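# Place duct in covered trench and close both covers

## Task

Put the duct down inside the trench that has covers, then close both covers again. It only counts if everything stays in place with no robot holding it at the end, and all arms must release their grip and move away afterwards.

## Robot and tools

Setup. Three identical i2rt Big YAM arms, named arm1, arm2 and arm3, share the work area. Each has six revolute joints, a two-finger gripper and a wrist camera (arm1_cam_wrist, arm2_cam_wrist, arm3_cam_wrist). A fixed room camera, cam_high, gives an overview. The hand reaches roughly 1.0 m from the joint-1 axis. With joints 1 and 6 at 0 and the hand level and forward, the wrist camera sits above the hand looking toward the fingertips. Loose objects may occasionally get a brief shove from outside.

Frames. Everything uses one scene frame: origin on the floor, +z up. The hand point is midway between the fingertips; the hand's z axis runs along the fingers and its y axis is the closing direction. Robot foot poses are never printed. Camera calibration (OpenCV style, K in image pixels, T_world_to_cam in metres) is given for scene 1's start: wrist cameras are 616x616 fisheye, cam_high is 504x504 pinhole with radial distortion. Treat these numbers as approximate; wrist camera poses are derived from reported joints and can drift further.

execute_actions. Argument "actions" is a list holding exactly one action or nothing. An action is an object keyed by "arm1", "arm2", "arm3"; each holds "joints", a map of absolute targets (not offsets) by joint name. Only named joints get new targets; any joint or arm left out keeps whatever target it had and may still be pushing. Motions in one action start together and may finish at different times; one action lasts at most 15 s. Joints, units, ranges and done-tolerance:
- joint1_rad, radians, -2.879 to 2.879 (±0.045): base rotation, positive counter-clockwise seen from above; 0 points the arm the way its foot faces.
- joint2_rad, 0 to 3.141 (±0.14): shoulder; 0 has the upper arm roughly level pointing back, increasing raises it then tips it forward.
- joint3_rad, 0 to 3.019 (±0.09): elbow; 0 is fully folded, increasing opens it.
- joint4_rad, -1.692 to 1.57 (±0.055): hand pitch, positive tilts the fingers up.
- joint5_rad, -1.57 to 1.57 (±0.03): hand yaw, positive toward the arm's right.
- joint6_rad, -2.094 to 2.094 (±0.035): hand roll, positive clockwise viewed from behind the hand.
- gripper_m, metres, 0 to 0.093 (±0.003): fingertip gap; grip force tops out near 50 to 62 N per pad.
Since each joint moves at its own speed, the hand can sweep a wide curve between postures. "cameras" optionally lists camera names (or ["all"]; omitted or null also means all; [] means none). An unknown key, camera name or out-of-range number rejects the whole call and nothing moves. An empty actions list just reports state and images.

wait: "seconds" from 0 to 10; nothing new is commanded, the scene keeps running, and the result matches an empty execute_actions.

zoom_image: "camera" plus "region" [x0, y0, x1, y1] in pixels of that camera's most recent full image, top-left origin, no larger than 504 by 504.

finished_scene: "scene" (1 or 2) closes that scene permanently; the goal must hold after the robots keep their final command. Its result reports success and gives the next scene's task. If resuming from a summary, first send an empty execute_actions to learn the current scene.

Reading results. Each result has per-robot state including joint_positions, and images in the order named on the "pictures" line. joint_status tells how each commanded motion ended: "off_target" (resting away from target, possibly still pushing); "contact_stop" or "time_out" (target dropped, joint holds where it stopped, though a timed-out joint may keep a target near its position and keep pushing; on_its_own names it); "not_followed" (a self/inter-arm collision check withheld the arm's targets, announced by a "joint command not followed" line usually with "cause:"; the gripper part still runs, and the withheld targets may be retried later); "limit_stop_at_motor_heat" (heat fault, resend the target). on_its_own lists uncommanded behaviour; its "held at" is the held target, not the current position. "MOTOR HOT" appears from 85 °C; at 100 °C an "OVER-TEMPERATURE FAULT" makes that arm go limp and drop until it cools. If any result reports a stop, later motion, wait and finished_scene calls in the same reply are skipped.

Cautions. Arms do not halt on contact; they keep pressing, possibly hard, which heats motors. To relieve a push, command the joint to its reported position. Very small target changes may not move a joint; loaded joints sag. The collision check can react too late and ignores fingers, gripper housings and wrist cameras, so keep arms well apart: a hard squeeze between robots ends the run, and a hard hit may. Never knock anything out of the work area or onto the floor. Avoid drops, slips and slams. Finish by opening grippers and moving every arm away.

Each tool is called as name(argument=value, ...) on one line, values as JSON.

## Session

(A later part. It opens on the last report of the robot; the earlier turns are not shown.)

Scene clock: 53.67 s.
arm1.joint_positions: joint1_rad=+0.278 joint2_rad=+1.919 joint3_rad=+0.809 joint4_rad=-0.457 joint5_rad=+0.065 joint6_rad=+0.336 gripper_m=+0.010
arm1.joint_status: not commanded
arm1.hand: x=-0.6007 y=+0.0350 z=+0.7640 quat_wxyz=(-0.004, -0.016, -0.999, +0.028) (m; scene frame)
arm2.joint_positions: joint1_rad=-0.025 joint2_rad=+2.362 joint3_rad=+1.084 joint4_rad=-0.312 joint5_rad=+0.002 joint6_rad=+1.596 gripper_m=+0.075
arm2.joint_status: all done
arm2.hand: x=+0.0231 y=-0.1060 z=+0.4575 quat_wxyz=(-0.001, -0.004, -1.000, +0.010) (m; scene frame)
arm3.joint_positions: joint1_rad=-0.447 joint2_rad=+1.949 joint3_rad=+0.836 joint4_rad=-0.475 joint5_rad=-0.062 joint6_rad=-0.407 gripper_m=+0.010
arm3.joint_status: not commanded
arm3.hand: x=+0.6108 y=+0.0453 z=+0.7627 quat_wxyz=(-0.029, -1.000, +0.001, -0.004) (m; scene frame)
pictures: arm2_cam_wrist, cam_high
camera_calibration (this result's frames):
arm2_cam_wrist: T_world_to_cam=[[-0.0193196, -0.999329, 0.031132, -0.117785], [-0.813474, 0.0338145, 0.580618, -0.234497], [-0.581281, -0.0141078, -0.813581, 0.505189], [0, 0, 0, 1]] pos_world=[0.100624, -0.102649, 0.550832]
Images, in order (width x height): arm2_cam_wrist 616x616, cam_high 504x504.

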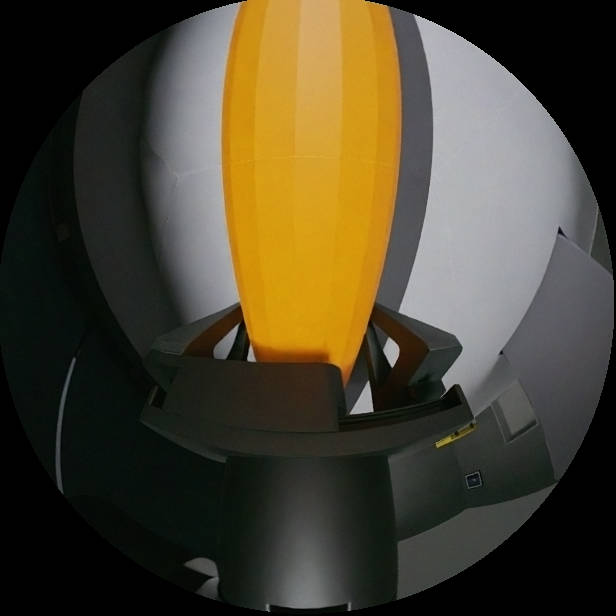

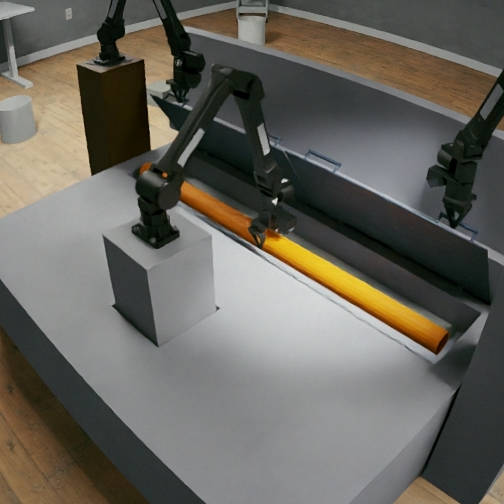

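execute_actions(actions=[{"arm2":{"joints":{"joint2_rad":2.385,"joint3_rad":1.25,"joint4_rad":-0.30}}}], cameras=["cam_high"])

execute_actions(actions=[{"arm2":{"joints":{"joint2_rad":2.46,"joint3_rad":1.29,"joint4_rad":-0.265}}}], cameras=["arm2_cam_wrist","cam_high"])

zoom_image(camera="cam_high", region=[200,150,504,394])

Scene clock: 55.23 s.
arm1.joint_positions: joint1_rad=+0.278 joint2_rad=+1.919 joint3_rad=+0.809 joint4_rad=-0.457 joint5_rad=+0.065 joint6_rad=+0.336 gripper_m=+0.010
arm1.joint_status: not commanded
arm1.hand: x=-0.6007 y=+0.0350 z=+0.7640 quat_wxyz=(-0.004, -0.016, -0.999, +0.028) (m; scene frame)
arm2.joint_positions: joint1_rad=-0.025 joint2_rad=+2.477 joint3_rad=+1.211 joint4_rad=-0.301 joint5_rad=+0.002 joint6_rad=+1.596 gripper_m=+0.075
arm2.joint_status: all done
arm2.hand: x=+0.0226 y=-0.0726 z=+0.4211 quat_wxyz=(-0.001, -0.004, -1.000, -0.002) (m; scene frame)
arm3.joint_positions: joint1_rad=-0.447 joint2_rad=+1.949 joint3_rad=+0.836 joint4_rad=-0.475 joint5_rad=-0.062 joint6_rad=-0.407 gripper_m=+0.010
arm3.joint_status: not commanded
arm3.hand: x=+0.6108 y=+0.0453 z=+0.7627 quat_wxyz=(-0.029, -1.000, +0.001, -0.004) (m; scene frame)
pictures: cam_high
Images, in order (width x height): cam_high 504x504.

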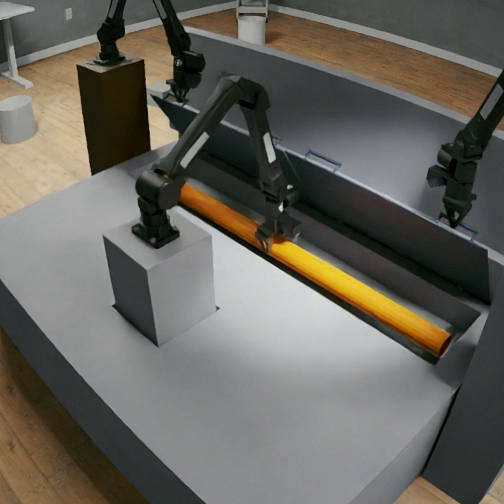

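Scene clock: 56.20 s.
arm1.joint_positions: joint1_rad=+0.278 joint2_rad=+1.919 joint3_rad=+0.809 joint4_rad=-0.457 joint5_rad=+0.065 joint6_rad=+0.336 gripper_m=+0.010
arm1.joint_status: not commanded
arm1.hand: x=-0.6007 y=+0.0350 z=+0.7640 quat_wxyz=(-0.004, -0.016, -0.999, +0.028) (m; scene frame)
arm2.joint_positions: joint1_rad=-0.025 joint2_rad=+2.550 joint3_rad=+1.250 joint4_rad=-0.270 joint5_rad=+0.002 joint6_rad=+1.596 gripper_m=+0.075
arm2.joint_status: all done
arm2.hand: x=+0.0226 y=-0.0736 z=+0.3922 quat_wxyz=(-0.001, -0.004, -1.000, +0.000) (m; scene frame)
arm3.joint_positions: joint1_rad=-0.447 joint2_rad=+1.949 joint3_rad=+0.836 joint4_rad=-0.475 joint5_rad=-0.062 joint6_rad=-0.407 gripper_m=+0.010
arm3.joint_status: not commanded
arm3.hand: x=+0.6108 y=+0.0453 z=+0.7627 quat_wxyz=(-0.029, -1.000, +0.001, -0.004) (m; scene frame)
pictures: arm2_cam_wrist, cam_high
camera_calibration (this result's frames):
arm2_cam_wrist: T_world_to_cam=[[-0.0193123, -0.999758, 0.0105508, -0.0753228], [-0.813269, 0.0218465, 0.581477, -0.199357], [-0.581567, 0.00264904, -0.813494, 0.453411], [0, 0, 0, 1]] pos_world=[0.100103, -0.0721504, 0.485564]
Images, in order (width x height): arm2_cam_wrist 616x616, cam_high 504x504.

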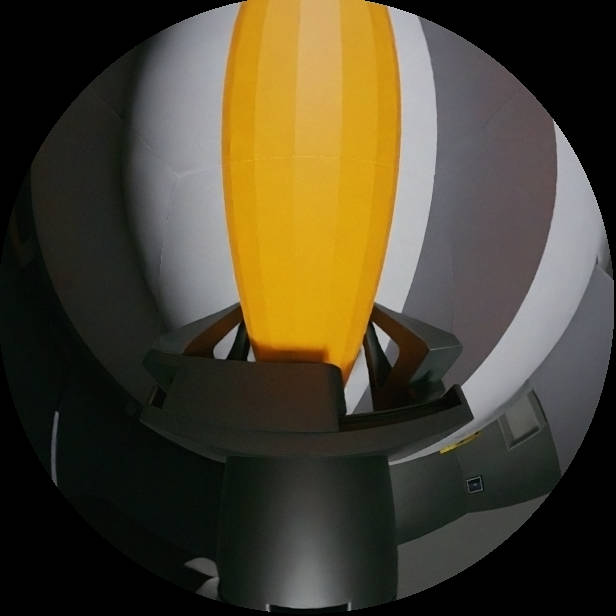

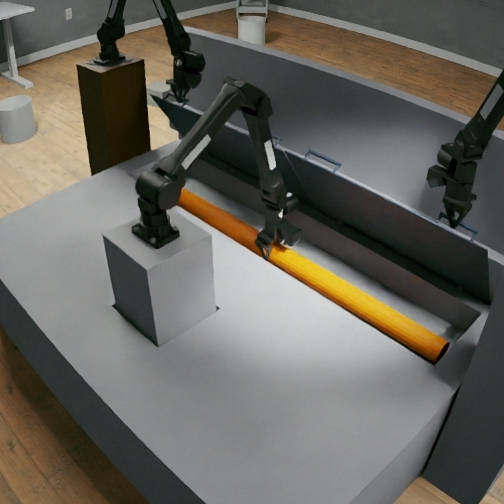

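Region (200, 150, 504, 394) of cam_high's 504x504 image, scaled by 1.658, with more detail than that image has; it fills the top 405 rows of this view, and the rest is white.

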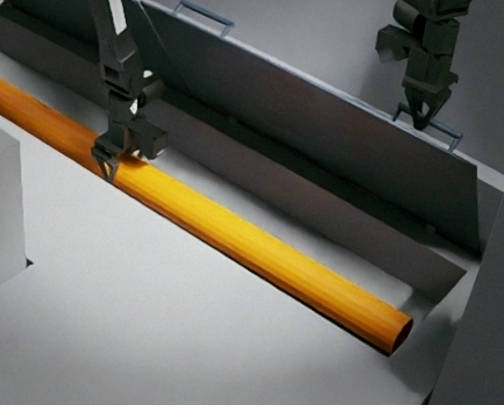

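execute_actions(actions=[{"arm2":{"joints":{"joint2_rad":2.53,"joint3_rad":1.33,"joint4_rad":-0.235}}}], cameras=["arm2_cam_wrist"])

Scene clock: 57.13 s.
arm1.joint_positions: joint1_rad=+0.278 joint2_rad=+1.919 joint3_rad=+0.809 joint4_rad=-0.457 joint5_rad=+0.065 joint6_rad=+0.336 gripper_m=+0.010
arm1.joint_status: not commanded
arm1.hand: x=-0.6007 y=+0.0350 z=+0.7640 quat_wxyz=(-0.004, -0.016, -0.999, +0.028) (m; scene frame)
arm2.joint_positions: joint1_rad=-0.025 joint2_rad=+2.602 joint3_rad=+1.292 joint4_rad=-0.243 joint5_rad=+0.001 joint6_rad=+1.593 gripper_m=+0.075
arm2.joint_status: all done
arm2.hand: x=+0.0223 y=-0.0656 z=+0.3729 quat_wxyz=(+0.000, -0.002, -1.000, -0.009) (m; scene frame)
arm3.joint_positions: joint1_rad=-0.447 joint2_rad=+1.949 joint3_rad=+0.836 joint4_rad=-0.475 joint5_rad=-0.062 joint6_rad=-0.407 gripper_m=+0.010
arm3.joint_status: not commanded
arm3.hand: x=+0.6108 y=+0.0453 z=+0.7627 quat_wxyz=(-0.029, -1.000, +0.001, -0.004) (m; scene frame)
pictures: arm2_cam_wrist
camera_calibration (this result's frames):
arm2_cam_wrist: T_world_to_cam=[[-0.0162521, -0.999844, -0.00695699, -0.0606577], [-0.812715, 0.00915669, 0.582589, -0.189766], [-0.582434, 0.0151223, -0.812737, 0.43806], [0, 0, 0, 1]] pos_world=[0.0999294, -0.0655351, 0.466161]
Images, in order (width x height): arm2_cam_wrist 616x616.

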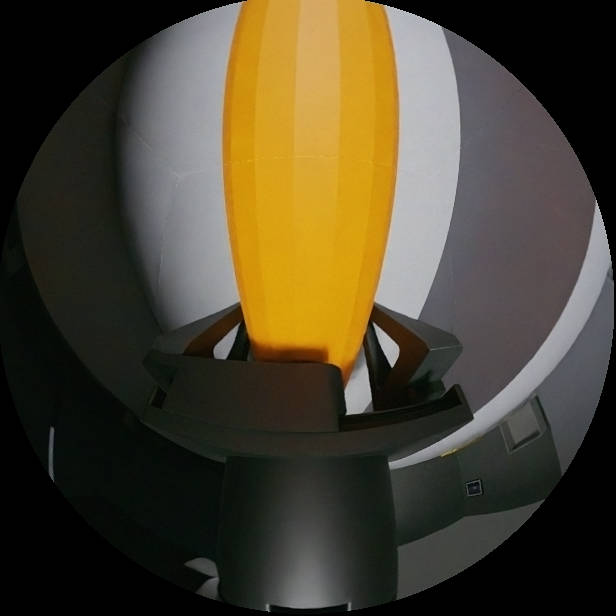

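execute_actions(actions=[{"arm2":{"joints":{"joint2_rad":2.58,"joint3_rad":1.30,"gripper_m":0.093}}}], cameras=[])

execute_actions(actions=[{"arm2":{"joints":{"joint2_rad":2.47,"joint3_rad":1.22,"joint4_rad":-0.30}}}], cameras=[])

execute_actions(actions=[{"arm2":{"joints":{"joint2_rad":2.31,"joint3_rad":1.12,"joint4_rad":-0.36}}}], cameras=["cam_high"])

execute_actions(actions=[{"arm2":{"joints":{"joint2_rad":2.0,"joint3_rad":0.8,"joint4_rad":-0.4}}}], cameras=["cam_high"])

execute_actions(actions=[{"arm2":{"joints":{"joint2_rad":1.4,"joint3_rad":0.5,"joint4_rad":-0.7}},"arm1":{"joints":{"joint1_rad":0.11,"joint2_rad":1.97,"joint3_rad":0.775,"joint4_rad":-0.33,"joint6_rad":0.15}},"arm3":{"joints":{"joint1_rad":-0.295,"joint2_rad":1.98,"joint3_rad":0.78,"joint4_rad":-0.33,"joint6_rad":-0.25}}}], cameras=["cam_high"])

Scene clock: 58.60 s.
arm1.joint_positions: joint1_rad=+0.278 joint2_rad=+1.919 joint3_rad=+0.809 joint4_rad=-0.457 joint5_rad=+0.065 joint6_rad=+0.336 gripper_m=+0.010
arm1.joint_status: not commanded
arm1.hand: x=-0.6007 y=+0.0350 z=+0.7640 quat_wxyz=(-0.004, -0.016, -0.999, +0.028) (m; scene frame)
arm2.joint_positions: joint1_rad=-0.025 joint2_rad=+2.599 joint3_rad=+1.292 joint4_rad=-0.242 joint5_rad=+0.001 joint6_rad=+1.593 gripper_m=+0.093
arm2.joint_status: all done
arm2.hand: x=+0.0223 y=-0.0643 z=+0.3739 quat_wxyz=(+0.000, -0.002, -1.000, -0.011) (m; scene frame)
arm3.joint_positions: joint1_rad=-0.447 joint2_rad=+1.949 joint3_rad=+0.836 joint4_rad=-0.475 joint5_rad=-0.062 joint6_rad=-0.407 gripper_m=+0.010
arm3.joint_status: not commanded
arm3.hand: x=+0.6108 y=+0.0453 z=+0.7627 quat_wxyz=(-0.029, -1.000, +0.001, -0.004) (m; scene frame)
pictures: none
No camera images: the call's "cameras" was empty. Leave "cameras" out to get every camera's image.

Scene clock: 59.57 s.
arm1.joint_positions: joint1_rad=+0.278 joint2_rad=+1.919 joint3_rad=+0.809 joint4_rad=-0.457 joint5_rad=+0.065 joint6_rad=+0.336 gripper_m=+0.010
arm1.joint_status: not commanded
arm1.hand: x=-0.6007 y=+0.0350 z=+0.7640 quat_wxyz=(-0.004, -0.016, -0.999, +0.028) (m; scene frame)
arm2.joint_positions: joint1_rad=-0.025 joint2_rad=+2.470 joint3_rad=+1.223 joint4_rad=-0.294 joint5_rad=+0.001 joint6_rad=+1.593 gripper_m=+0.093
arm2.joint_status: all done
arm2.hand: x=+0.0222 y=-0.0609 z=+0.4258 quat_wxyz=(+0.000, -0.002, -1.000, -0.015) (m; scene frame)
arm3.joint_positions: joint1_rad=-0.447 joint2_rad=+1.949 joint3_rad=+0.836 joint4_rad=-0.475 joint5_rad=-0.062 joint6_rad=-0.407 gripper_m=+0.010
arm3.joint_status: not commanded
arm3.hand: x=+0.6108 y=+0.0453 z=+0.7627 quat_wxyz=(-0.029, -1.000, +0.001, -0.004) (m; scene frame)
pictures: none
No camera images: the call's "cameras" was empty. Leave "cameras" out to get every camera's image.

Scene clock: 60.60 s.
arm1.joint_positions: joint1_rad=+0.278 joint2_rad=+1.919 joint3_rad=+0.809 joint4_rad=-0.457 joint5_rad=+0.065 joint6_rad=+0.336 gripper_m=+0.010
arm1.joint_status: not commanded
arm1.hand: x=-0.6007 y=+0.0350 z=+0.7640 quat_wxyz=(-0.004, -0.016, -0.999, +0.028) (m; scene frame)
arm2.joint_positions: joint1_rad=-0.025 joint2_rad=+2.307 joint3_rad=+1.115 joint4_rad=-0.358 joint5_rad=+0.001 joint6_rad=+1.593 gripper_m=+0.093
arm2.joint_status: all done
arm2.hand: x=+0.0225 y=-0.0774 z=+0.4857 quat_wxyz=(+0.000, -0.002, -1.000, -0.010) (m; scene frame)
arm3.joint_positions: joint1_rad=-0.447 joint2_rad=+1.949 joint3_rad=+0.836 joint4_rad=-0.475 joint5_rad=-0.062 joint6_rad=-0.407 gripper_m=+0.010
arm3.joint_status: not commanded
arm3.hand: x=+0.6108 y=+0.0453 z=+0.7627 quat_wxyz=(-0.029, -1.000, +0.001, -0.004) (m; scene frame)
pictures: cam_high
Images, in order (width x height): cam_high 504x504.

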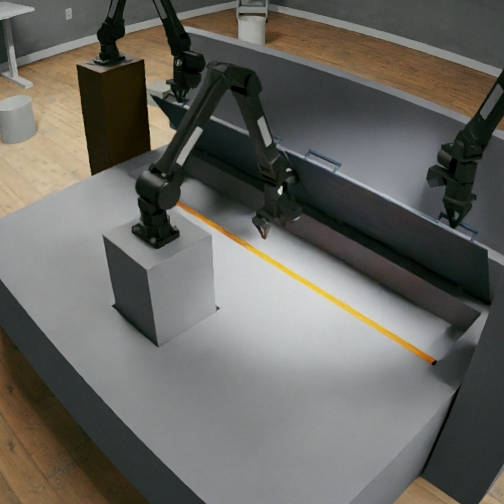

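Scene clock: 61.70 s.
arm1.joint_positions: joint1_rad=+0.278 joint2_rad=+1.919 joint3_rad=+0.809 joint4_rad=-0.457 joint5_rad=+0.065 joint6_rad=+0.336 gripper_m=+0.010
arm1.joint_status: not commanded
arm1.hand: x=-0.6007 y=+0.0350 z=+0.7640 quat_wxyz=(-0.004, -0.016, -0.999, +0.028) (m; scene frame)
arm2.joint_positions: joint1_rad=-0.025 joint2_rad=+1.993 joint3_rad=+0.808 joint4_rad=-0.396 joint5_rad=+0.001 joint6_rad=+1.593 gripper_m=+0.093
arm2.joint_status: all done
arm2.hand: x=+0.0241 y=-0.1698 z=+0.5690 quat_wxyz=(+0.000, -0.002, -1.000, +0.005) (m; scene frame)
arm3.joint_positions: joint1_rad=-0.447 joint2_rad=+1.949 joint3_rad=+0.836 joint4_rad=-0.475 joint5_rad=-0.062 joint6_rad=-0.407 gripper_m=+0.010
arm3.joint_status: not commanded
arm3.hand: x=+0.6108 y=+0.0453 z=+0.7627 quat_wxyz=(-0.029, -1.000, +0.001, -0.004) (m; scene frame)
pictures: cam_high
Images, in order (width x height): cam_high 504x504.

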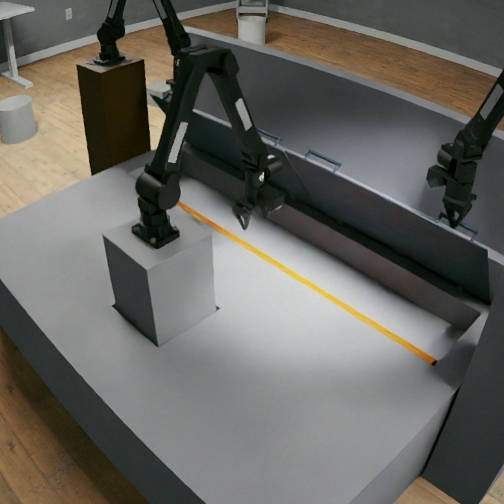

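Scene clock: 63.00 s.
arm1.joint_positions: joint1_rad=+0.079 joint2_rad=+2.021 joint3_rad=+0.777 joint4_rad=-0.316 joint5_rad=+0.024 joint6_rad=+0.137 gripper_m=+0.010
arm1.joint_status: all done
arm1.hand: x=-0.6008 y=-0.0345 z=+0.7225 quat_wxyz=(+0.001, -0.016, -1.000, +0.009) (m; scene frame)
arm2.joint_positions: joint1_rad=-0.025 joint2_rad=+1.399 joint3_rad=+0.502 joint4_rad=-0.692 joint5_rad=+0.001 joint6_rad=+1.593 gripper_m=+0.093
arm2.joint_status: all done
arm2.hand: x=+0.0262 y=-0.2925 z=+0.6916 quat_wxyz=(-0.001, -0.002, -1.000, +0.010) (m; scene frame)
arm3.joint_positions: joint1_rad=-0.257 joint2_rad=+2.041 joint3_rad=+0.784 joint4_rad=-0.323 joint5_rad=-0.028 joint6_rad=-0.216 gripper_m=+0.010
arm3.joint_status: all done
arm3.hand: x=+0.6110 y=-0.0240 z=+0.7213 quat_wxyz=(-0.012, -1.000, +0.001, -0.009) (m; scene frame)
pictures: cam_high
Images, in order (width x height): cam_high 504x504.

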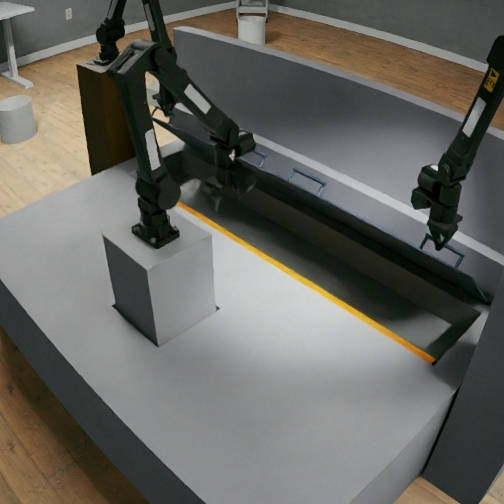

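Duct rolled to the front wall, inside the trench. Lower the covers.

execute_actions(actions=[{"arm1":{"joints":{"joint1_rad":-0.125,"joint2_rad":2.24,"joint3_rad":0.84,"joint4_rad":-0.13,"joint6_rad":-0.085}},"arm3":{"joints":{"joint1_rad":-0.065,"joint2_rad":2.235,"joint3_rad":0.81,"joint4_rad":-0.105,"joint6_rad":-0.02}}}], cameras=[])

execute_actions(actions=[{"arm1":{"joints":{"joint1_rad":-0.255,"joint2_rad":2.52,"joint3_rad":1.0,"joint4_rad":0.0,"joint6_rad":-0.22}},"arm3":{"joints":{"joint1_rad":0.075,"joint2_rad":2.52,"joint3_rad":0.96,"joint4_rad":0.04,"joint6_rad":0.12}}}], cameras=[])

execute_actions(actions=[{"arm1":{"joints":{"joint1_rad":-0.29,"joint2_rad":2.63,"joint3_rad":1.075,"joint4_rad":0.04,"joint6_rad":-0.255}},"arm3":{"joints":{"joint1_rad":0.115,"joint2_rad":2.64,"joint3_rad":1.04,"joint4_rad":0.085,"joint6_rad":0.165}}}], cameras=["cam_high"])

Scene clock: 74.77 s.
arm1.joint_positions: joint1_rad=-0.156 joint2_rad=+2.303 joint3_rad=+0.856 joint4_rad=-0.114 joint5_rad=+0.010 joint6_rad=-0.097 gripper_m=+0.010
arm1.joint_status: all done
arm1.hand: x=-0.6024 y=-0.1196 z=+0.6296 quat_wxyz=(+0.003, -0.016, -1.000, +0.003) (m; scene frame)
arm2.joint_positions: joint1_rad=-0.025 joint2_rad=+1.399 joint3_rad=+0.502 joint4_rad=-0.692 joint5_rad=+0.001 joint6_rad=+1.593 gripper_m=+0.093
arm2.joint_status: not commanded
arm2.hand: x=+0.0262 y=-0.2925 z=+0.6916 quat_wxyz=(-0.001, -0.002, -1.000, +0.010) (m; scene frame)
arm3.joint_positions: joint1_rad=-0.029 joint2_rad=+2.298 joint3_rad=+0.824 joint4_rad=-0.087 joint5_rad=-0.010 joint6_rad=+0.014 gripper_m=+0.010
arm3.joint_status: all done
arm3.hand: x=+0.6103 y=-0.1040 z=+0.6349 quat_wxyz=(-0.002, -1.000, +0.001, -0.003) (m; scene frame)
pictures: none
No camera images: the call's "cameras" was empty. Leave "cameras" out to get every camera's image.

Scene clock: 75.83 s.
arm1.joint_positions: joint1_rad=-0.273 joint2_rad=+2.589 joint3_rad=+1.024 joint4_rad=+0.009 joint5_rad=+0.003 joint6_rad=-0.218 gripper_m=+0.010
arm1.joint_status: all done
arm1.hand: x=-0.6017 y=-0.1636 z=+0.5312 quat_wxyz=(+0.001, -0.014, -1.000, +0.001) (m; scene frame)
arm2.joint_positions: joint1_rad=-0.025 joint2_rad=+1.399 joint3_rad=+0.502 joint4_rad=-0.692 joint5_rad=+0.001 joint6_rad=+1.593 gripper_m=+0.093
arm2.joint_status: not commanded
arm2.hand: x=+0.0262 y=-0.2925 z=+0.6916 quat_wxyz=(-0.001, -0.002, -1.000, +0.010) (m; scene frame)
arm3.joint_positions: joint1_rad=+0.100 joint2_rad=+2.588 joint3_rad=+0.985 joint4_rad=+0.050 joint5_rad=+0.002 joint6_rad=+0.143 gripper_m=+0.010
arm3.joint_status: all done
arm3.hand: x=+0.6079 y=-0.1492 z=+0.5364 quat_wxyz=(+0.003, -1.000, +0.001, +0.001) (m; scene frame)
pictures: none
No camera images: the call's "cameras" was empty. Leave "cameras" out to get every camera's image.

Scene clock: 76.67 s.
arm1.joint_positions: joint1_rad=-0.296 joint2_rad=+2.689 joint3_rad=+1.096 joint4_rad=+0.042 joint5_rad=-0.005 joint6_rad=-0.243 gripper_m=+0.010
arm1.joint_status: all done
arm1.hand: x=-0.6016 y=-0.1714 z=+0.4947 quat_wxyz=(-0.003, -0.013, -1.000, -0.002) (m; scene frame)
arm2.joint_positions: joint1_rad=-0.025 joint2_rad=+1.399 joint3_rad=+0.502 joint4_rad=-0.692 joint5_rad=+0.001 joint6_rad=+1.593 gripper_m=+0.093
arm2.joint_status: not commanded
arm2.hand: x=+0.0262 y=-0.2925 z=+0.6916 quat_wxyz=(-0.001, -0.002, -1.000, +0.010) (m; scene frame)
arm3.joint_positions: joint1_rad=+0.125 joint2_rad=+2.700 joint3_rad=+1.063 joint4_rad=+0.089 joint5_rad=+0.008 joint6_rad=+0.174 gripper_m=+0.010
arm3.joint_status: all done
arm3.hand: x=+0.6074 y=-0.1575 z=+0.4964 quat_wxyz=(+0.005, -1.000, +0.004, +0.004) (m; scene frame)
pictures: cam_high
Images, in order (width x height): cam_high 504x504.

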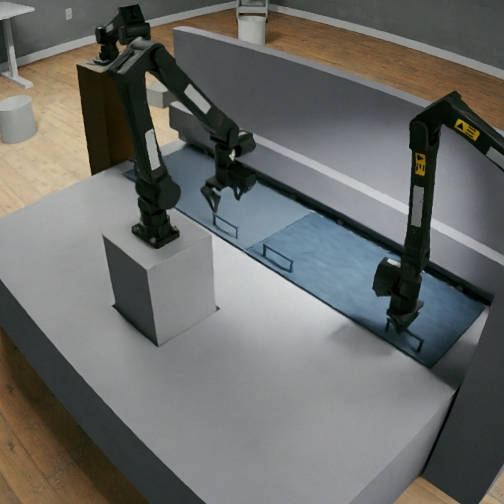

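execute_actions(actions=[{"arm1":{"joints":{"joint2_rad":2.71,"joint3_rad":1.11}},"arm3":{"joints":{"joint2_rad":2.72,"joint3_rad":1.075}}}], cameras=[])

execute_actions(actions=[{"arm1":{"joints":{"gripper_m":0.05}},"arm3":{"joints":{"gripper_m":0.05}}}], cameras=[])

execute_actions(actions=[{"arm1":{"joints":{"joint2_rad":2.2,"joint3_rad":0.95,"joint4_rad":-0.3}},"arm3":{"joints":{"joint2_rad":2.2,"joint3_rad":0.93,"joint4_rad":-0.3}}}], cameras=["cam_high","arm2_cam_wrist"])

Scene clock: 77.63 s.
arm1.joint_positions: joint1_rad=-0.297 joint2_rad=+2.708 joint3_rad=+1.111 joint4_rad=+0.042 joint5_rad=-0.001 joint6_rad=-0.244 gripper_m=+0.010
arm1.joint_status: all done
arm1.hand: x=-0.6022 y=-0.1721 z=+0.4879 quat_wxyz=(+0.000, -0.013, -1.000, +0.000) (m; scene frame)
arm2.joint_positions: joint1_rad=-0.025 joint2_rad=+1.399 joint3_rad=+0.502 joint4_rad=-0.692 joint5_rad=+0.001 joint6_rad=+1.593 gripper_m=+0.093
arm2.joint_status: not commanded
arm2.hand: x=+0.0262 y=-0.2925 z=+0.6916 quat_wxyz=(-0.001, -0.002, -1.000, +0.010) (m; scene frame)
arm3.joint_positions: joint1_rad=+0.126 joint2_rad=+2.717 joint3_rad=+1.077 joint4_rad=+0.089 joint5_rad=+0.006 joint6_rad=+0.175 gripper_m=+0.010
arm3.joint_status: all done
arm3.hand: x=+0.6079 y=-0.1582 z=+0.4901 quat_wxyz=(+0.004, -1.000, +0.004, +0.003) (m; scene frame)
pictures: none
No camera images: the call's "cameras" was empty. Leave "cameras" out to get every camera's image.

Scene clock: 78.23 s.
arm1.joint_positions: joint1_rad=-0.296 joint2_rad=+2.708 joint3_rad=+1.111 joint4_rad=+0.042 joint5_rad=-0.001 joint6_rad=-0.245 gripper_m=+0.050
arm1.joint_status: all done
arm1.hand: x=-0.6022 y=-0.1720 z=+0.4879 quat_wxyz=(+0.000, -0.012, -1.000, +0.000) (m; scene frame)
arm2.joint_positions: joint1_rad=-0.025 joint2_rad=+1.399 joint3_rad=+0.502 joint4_rad=-0.692 joint5_rad=+0.001 joint6_rad=+1.593 gripper_m=+0.093
arm2.joint_status: not commanded
arm2.hand: x=+0.0262 y=-0.2925 z=+0.6916 quat_wxyz=(-0.001, -0.002, -1.000, +0.010) (m; scene frame)
arm3.joint_positions: joint1_rad=+0.123 joint2_rad=+2.717 joint3_rad=+1.077 joint4_rad=+0.089 joint5_rad=+0.005 joint6_rad=+0.175 gripper_m=+0.050
arm3.joint_status: all done
arm3.hand: x=+0.6080 y=-0.1573 z=+0.4901 quat_wxyz=(+0.004, -1.000, +0.006, +0.002) (m; scene frame)
pictures: none
No camera images: the call's "cameras" was empty. Leave "cameras" out to get every camera's image.

Scene clock: 79.57 s.
arm1.joint_positions: joint1_rad=-0.296 joint2_rad=+2.188 joint3_rad=+0.951 joint4_rad=-0.290 joint5_rad=-0.001 joint6_rad=-0.245 gripper_m=+0.050
arm1.joint_status: all done
arm1.hand: x=-0.5565 y=-0.1846 z=+0.6804 quat_wxyz=(-0.014, -0.012, -1.000, +0.003) (m; scene frame)
arm2.joint_positions: joint1_rad=-0.025 joint2_rad=+1.399 joint3_rad=+0.502 joint4_rad=-0.692 joint5_rad=+0.001 joint6_rad=+1.593 gripper_m=+0.093
arm2.joint_status: not commanded
arm2.hand: x=+0.0262 y=-0.2925 z=+0.6916 quat_wxyz=(-0.001, -0.002, -1.000, +0.010) (m; scene frame)
arm3.joint_positions: joint1_rad=+0.123 joint2_rad=+2.183 joint3_rad=+0.930 joint4_rad=-0.287 joint5_rad=+0.005 joint6_rad=+0.175 gripper_m=+0.050
arm3.joint_status: all done
arm3.hand: x=+0.5570 y=-0.1663 z=+0.6842 quat_wxyz=(+0.003, -1.000, +0.006, +0.008) (m; scene frame)
pictures: arm2_cam_wrist, cam_high
camera_calibration (this result's frames):
arm2_cam_wrist: T_world_to_cam=[[-0.0162595, -0.999405, 0.0304021, -0.311023], [-0.813087, 0.0309121, 0.581321, -0.363003], [-0.581916, -0.0152676, -0.813106, 0.694182], [0, 0, 0, 1]] pos_world=[0.103745, -0.289018, 0.784921]
Images, in order (width x height): arm2_cam_wrist 616x616, cam_high 504x504.

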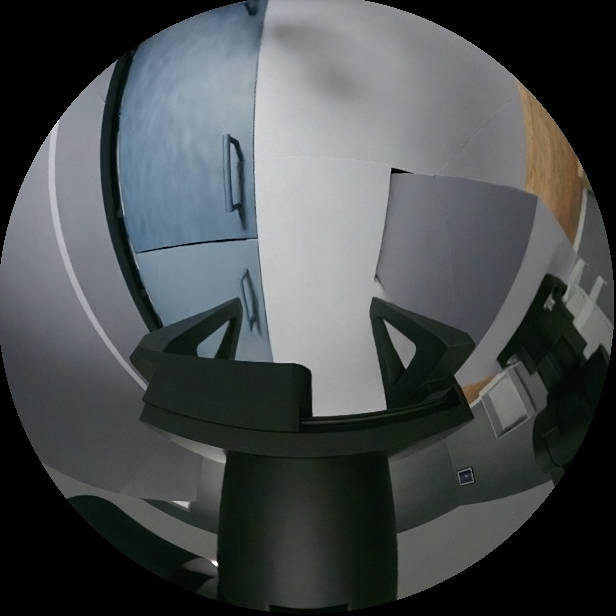

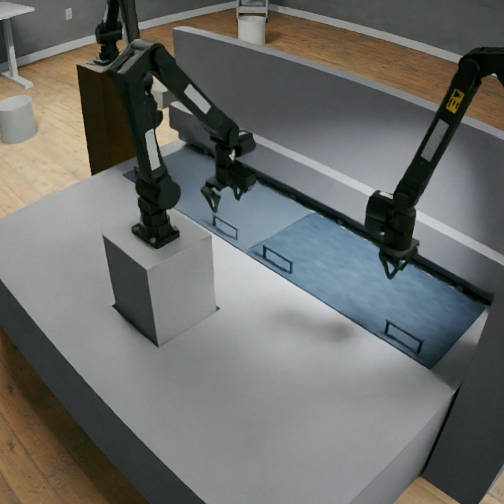

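finished_scene(scene=1)

The scene is finished: the task was done.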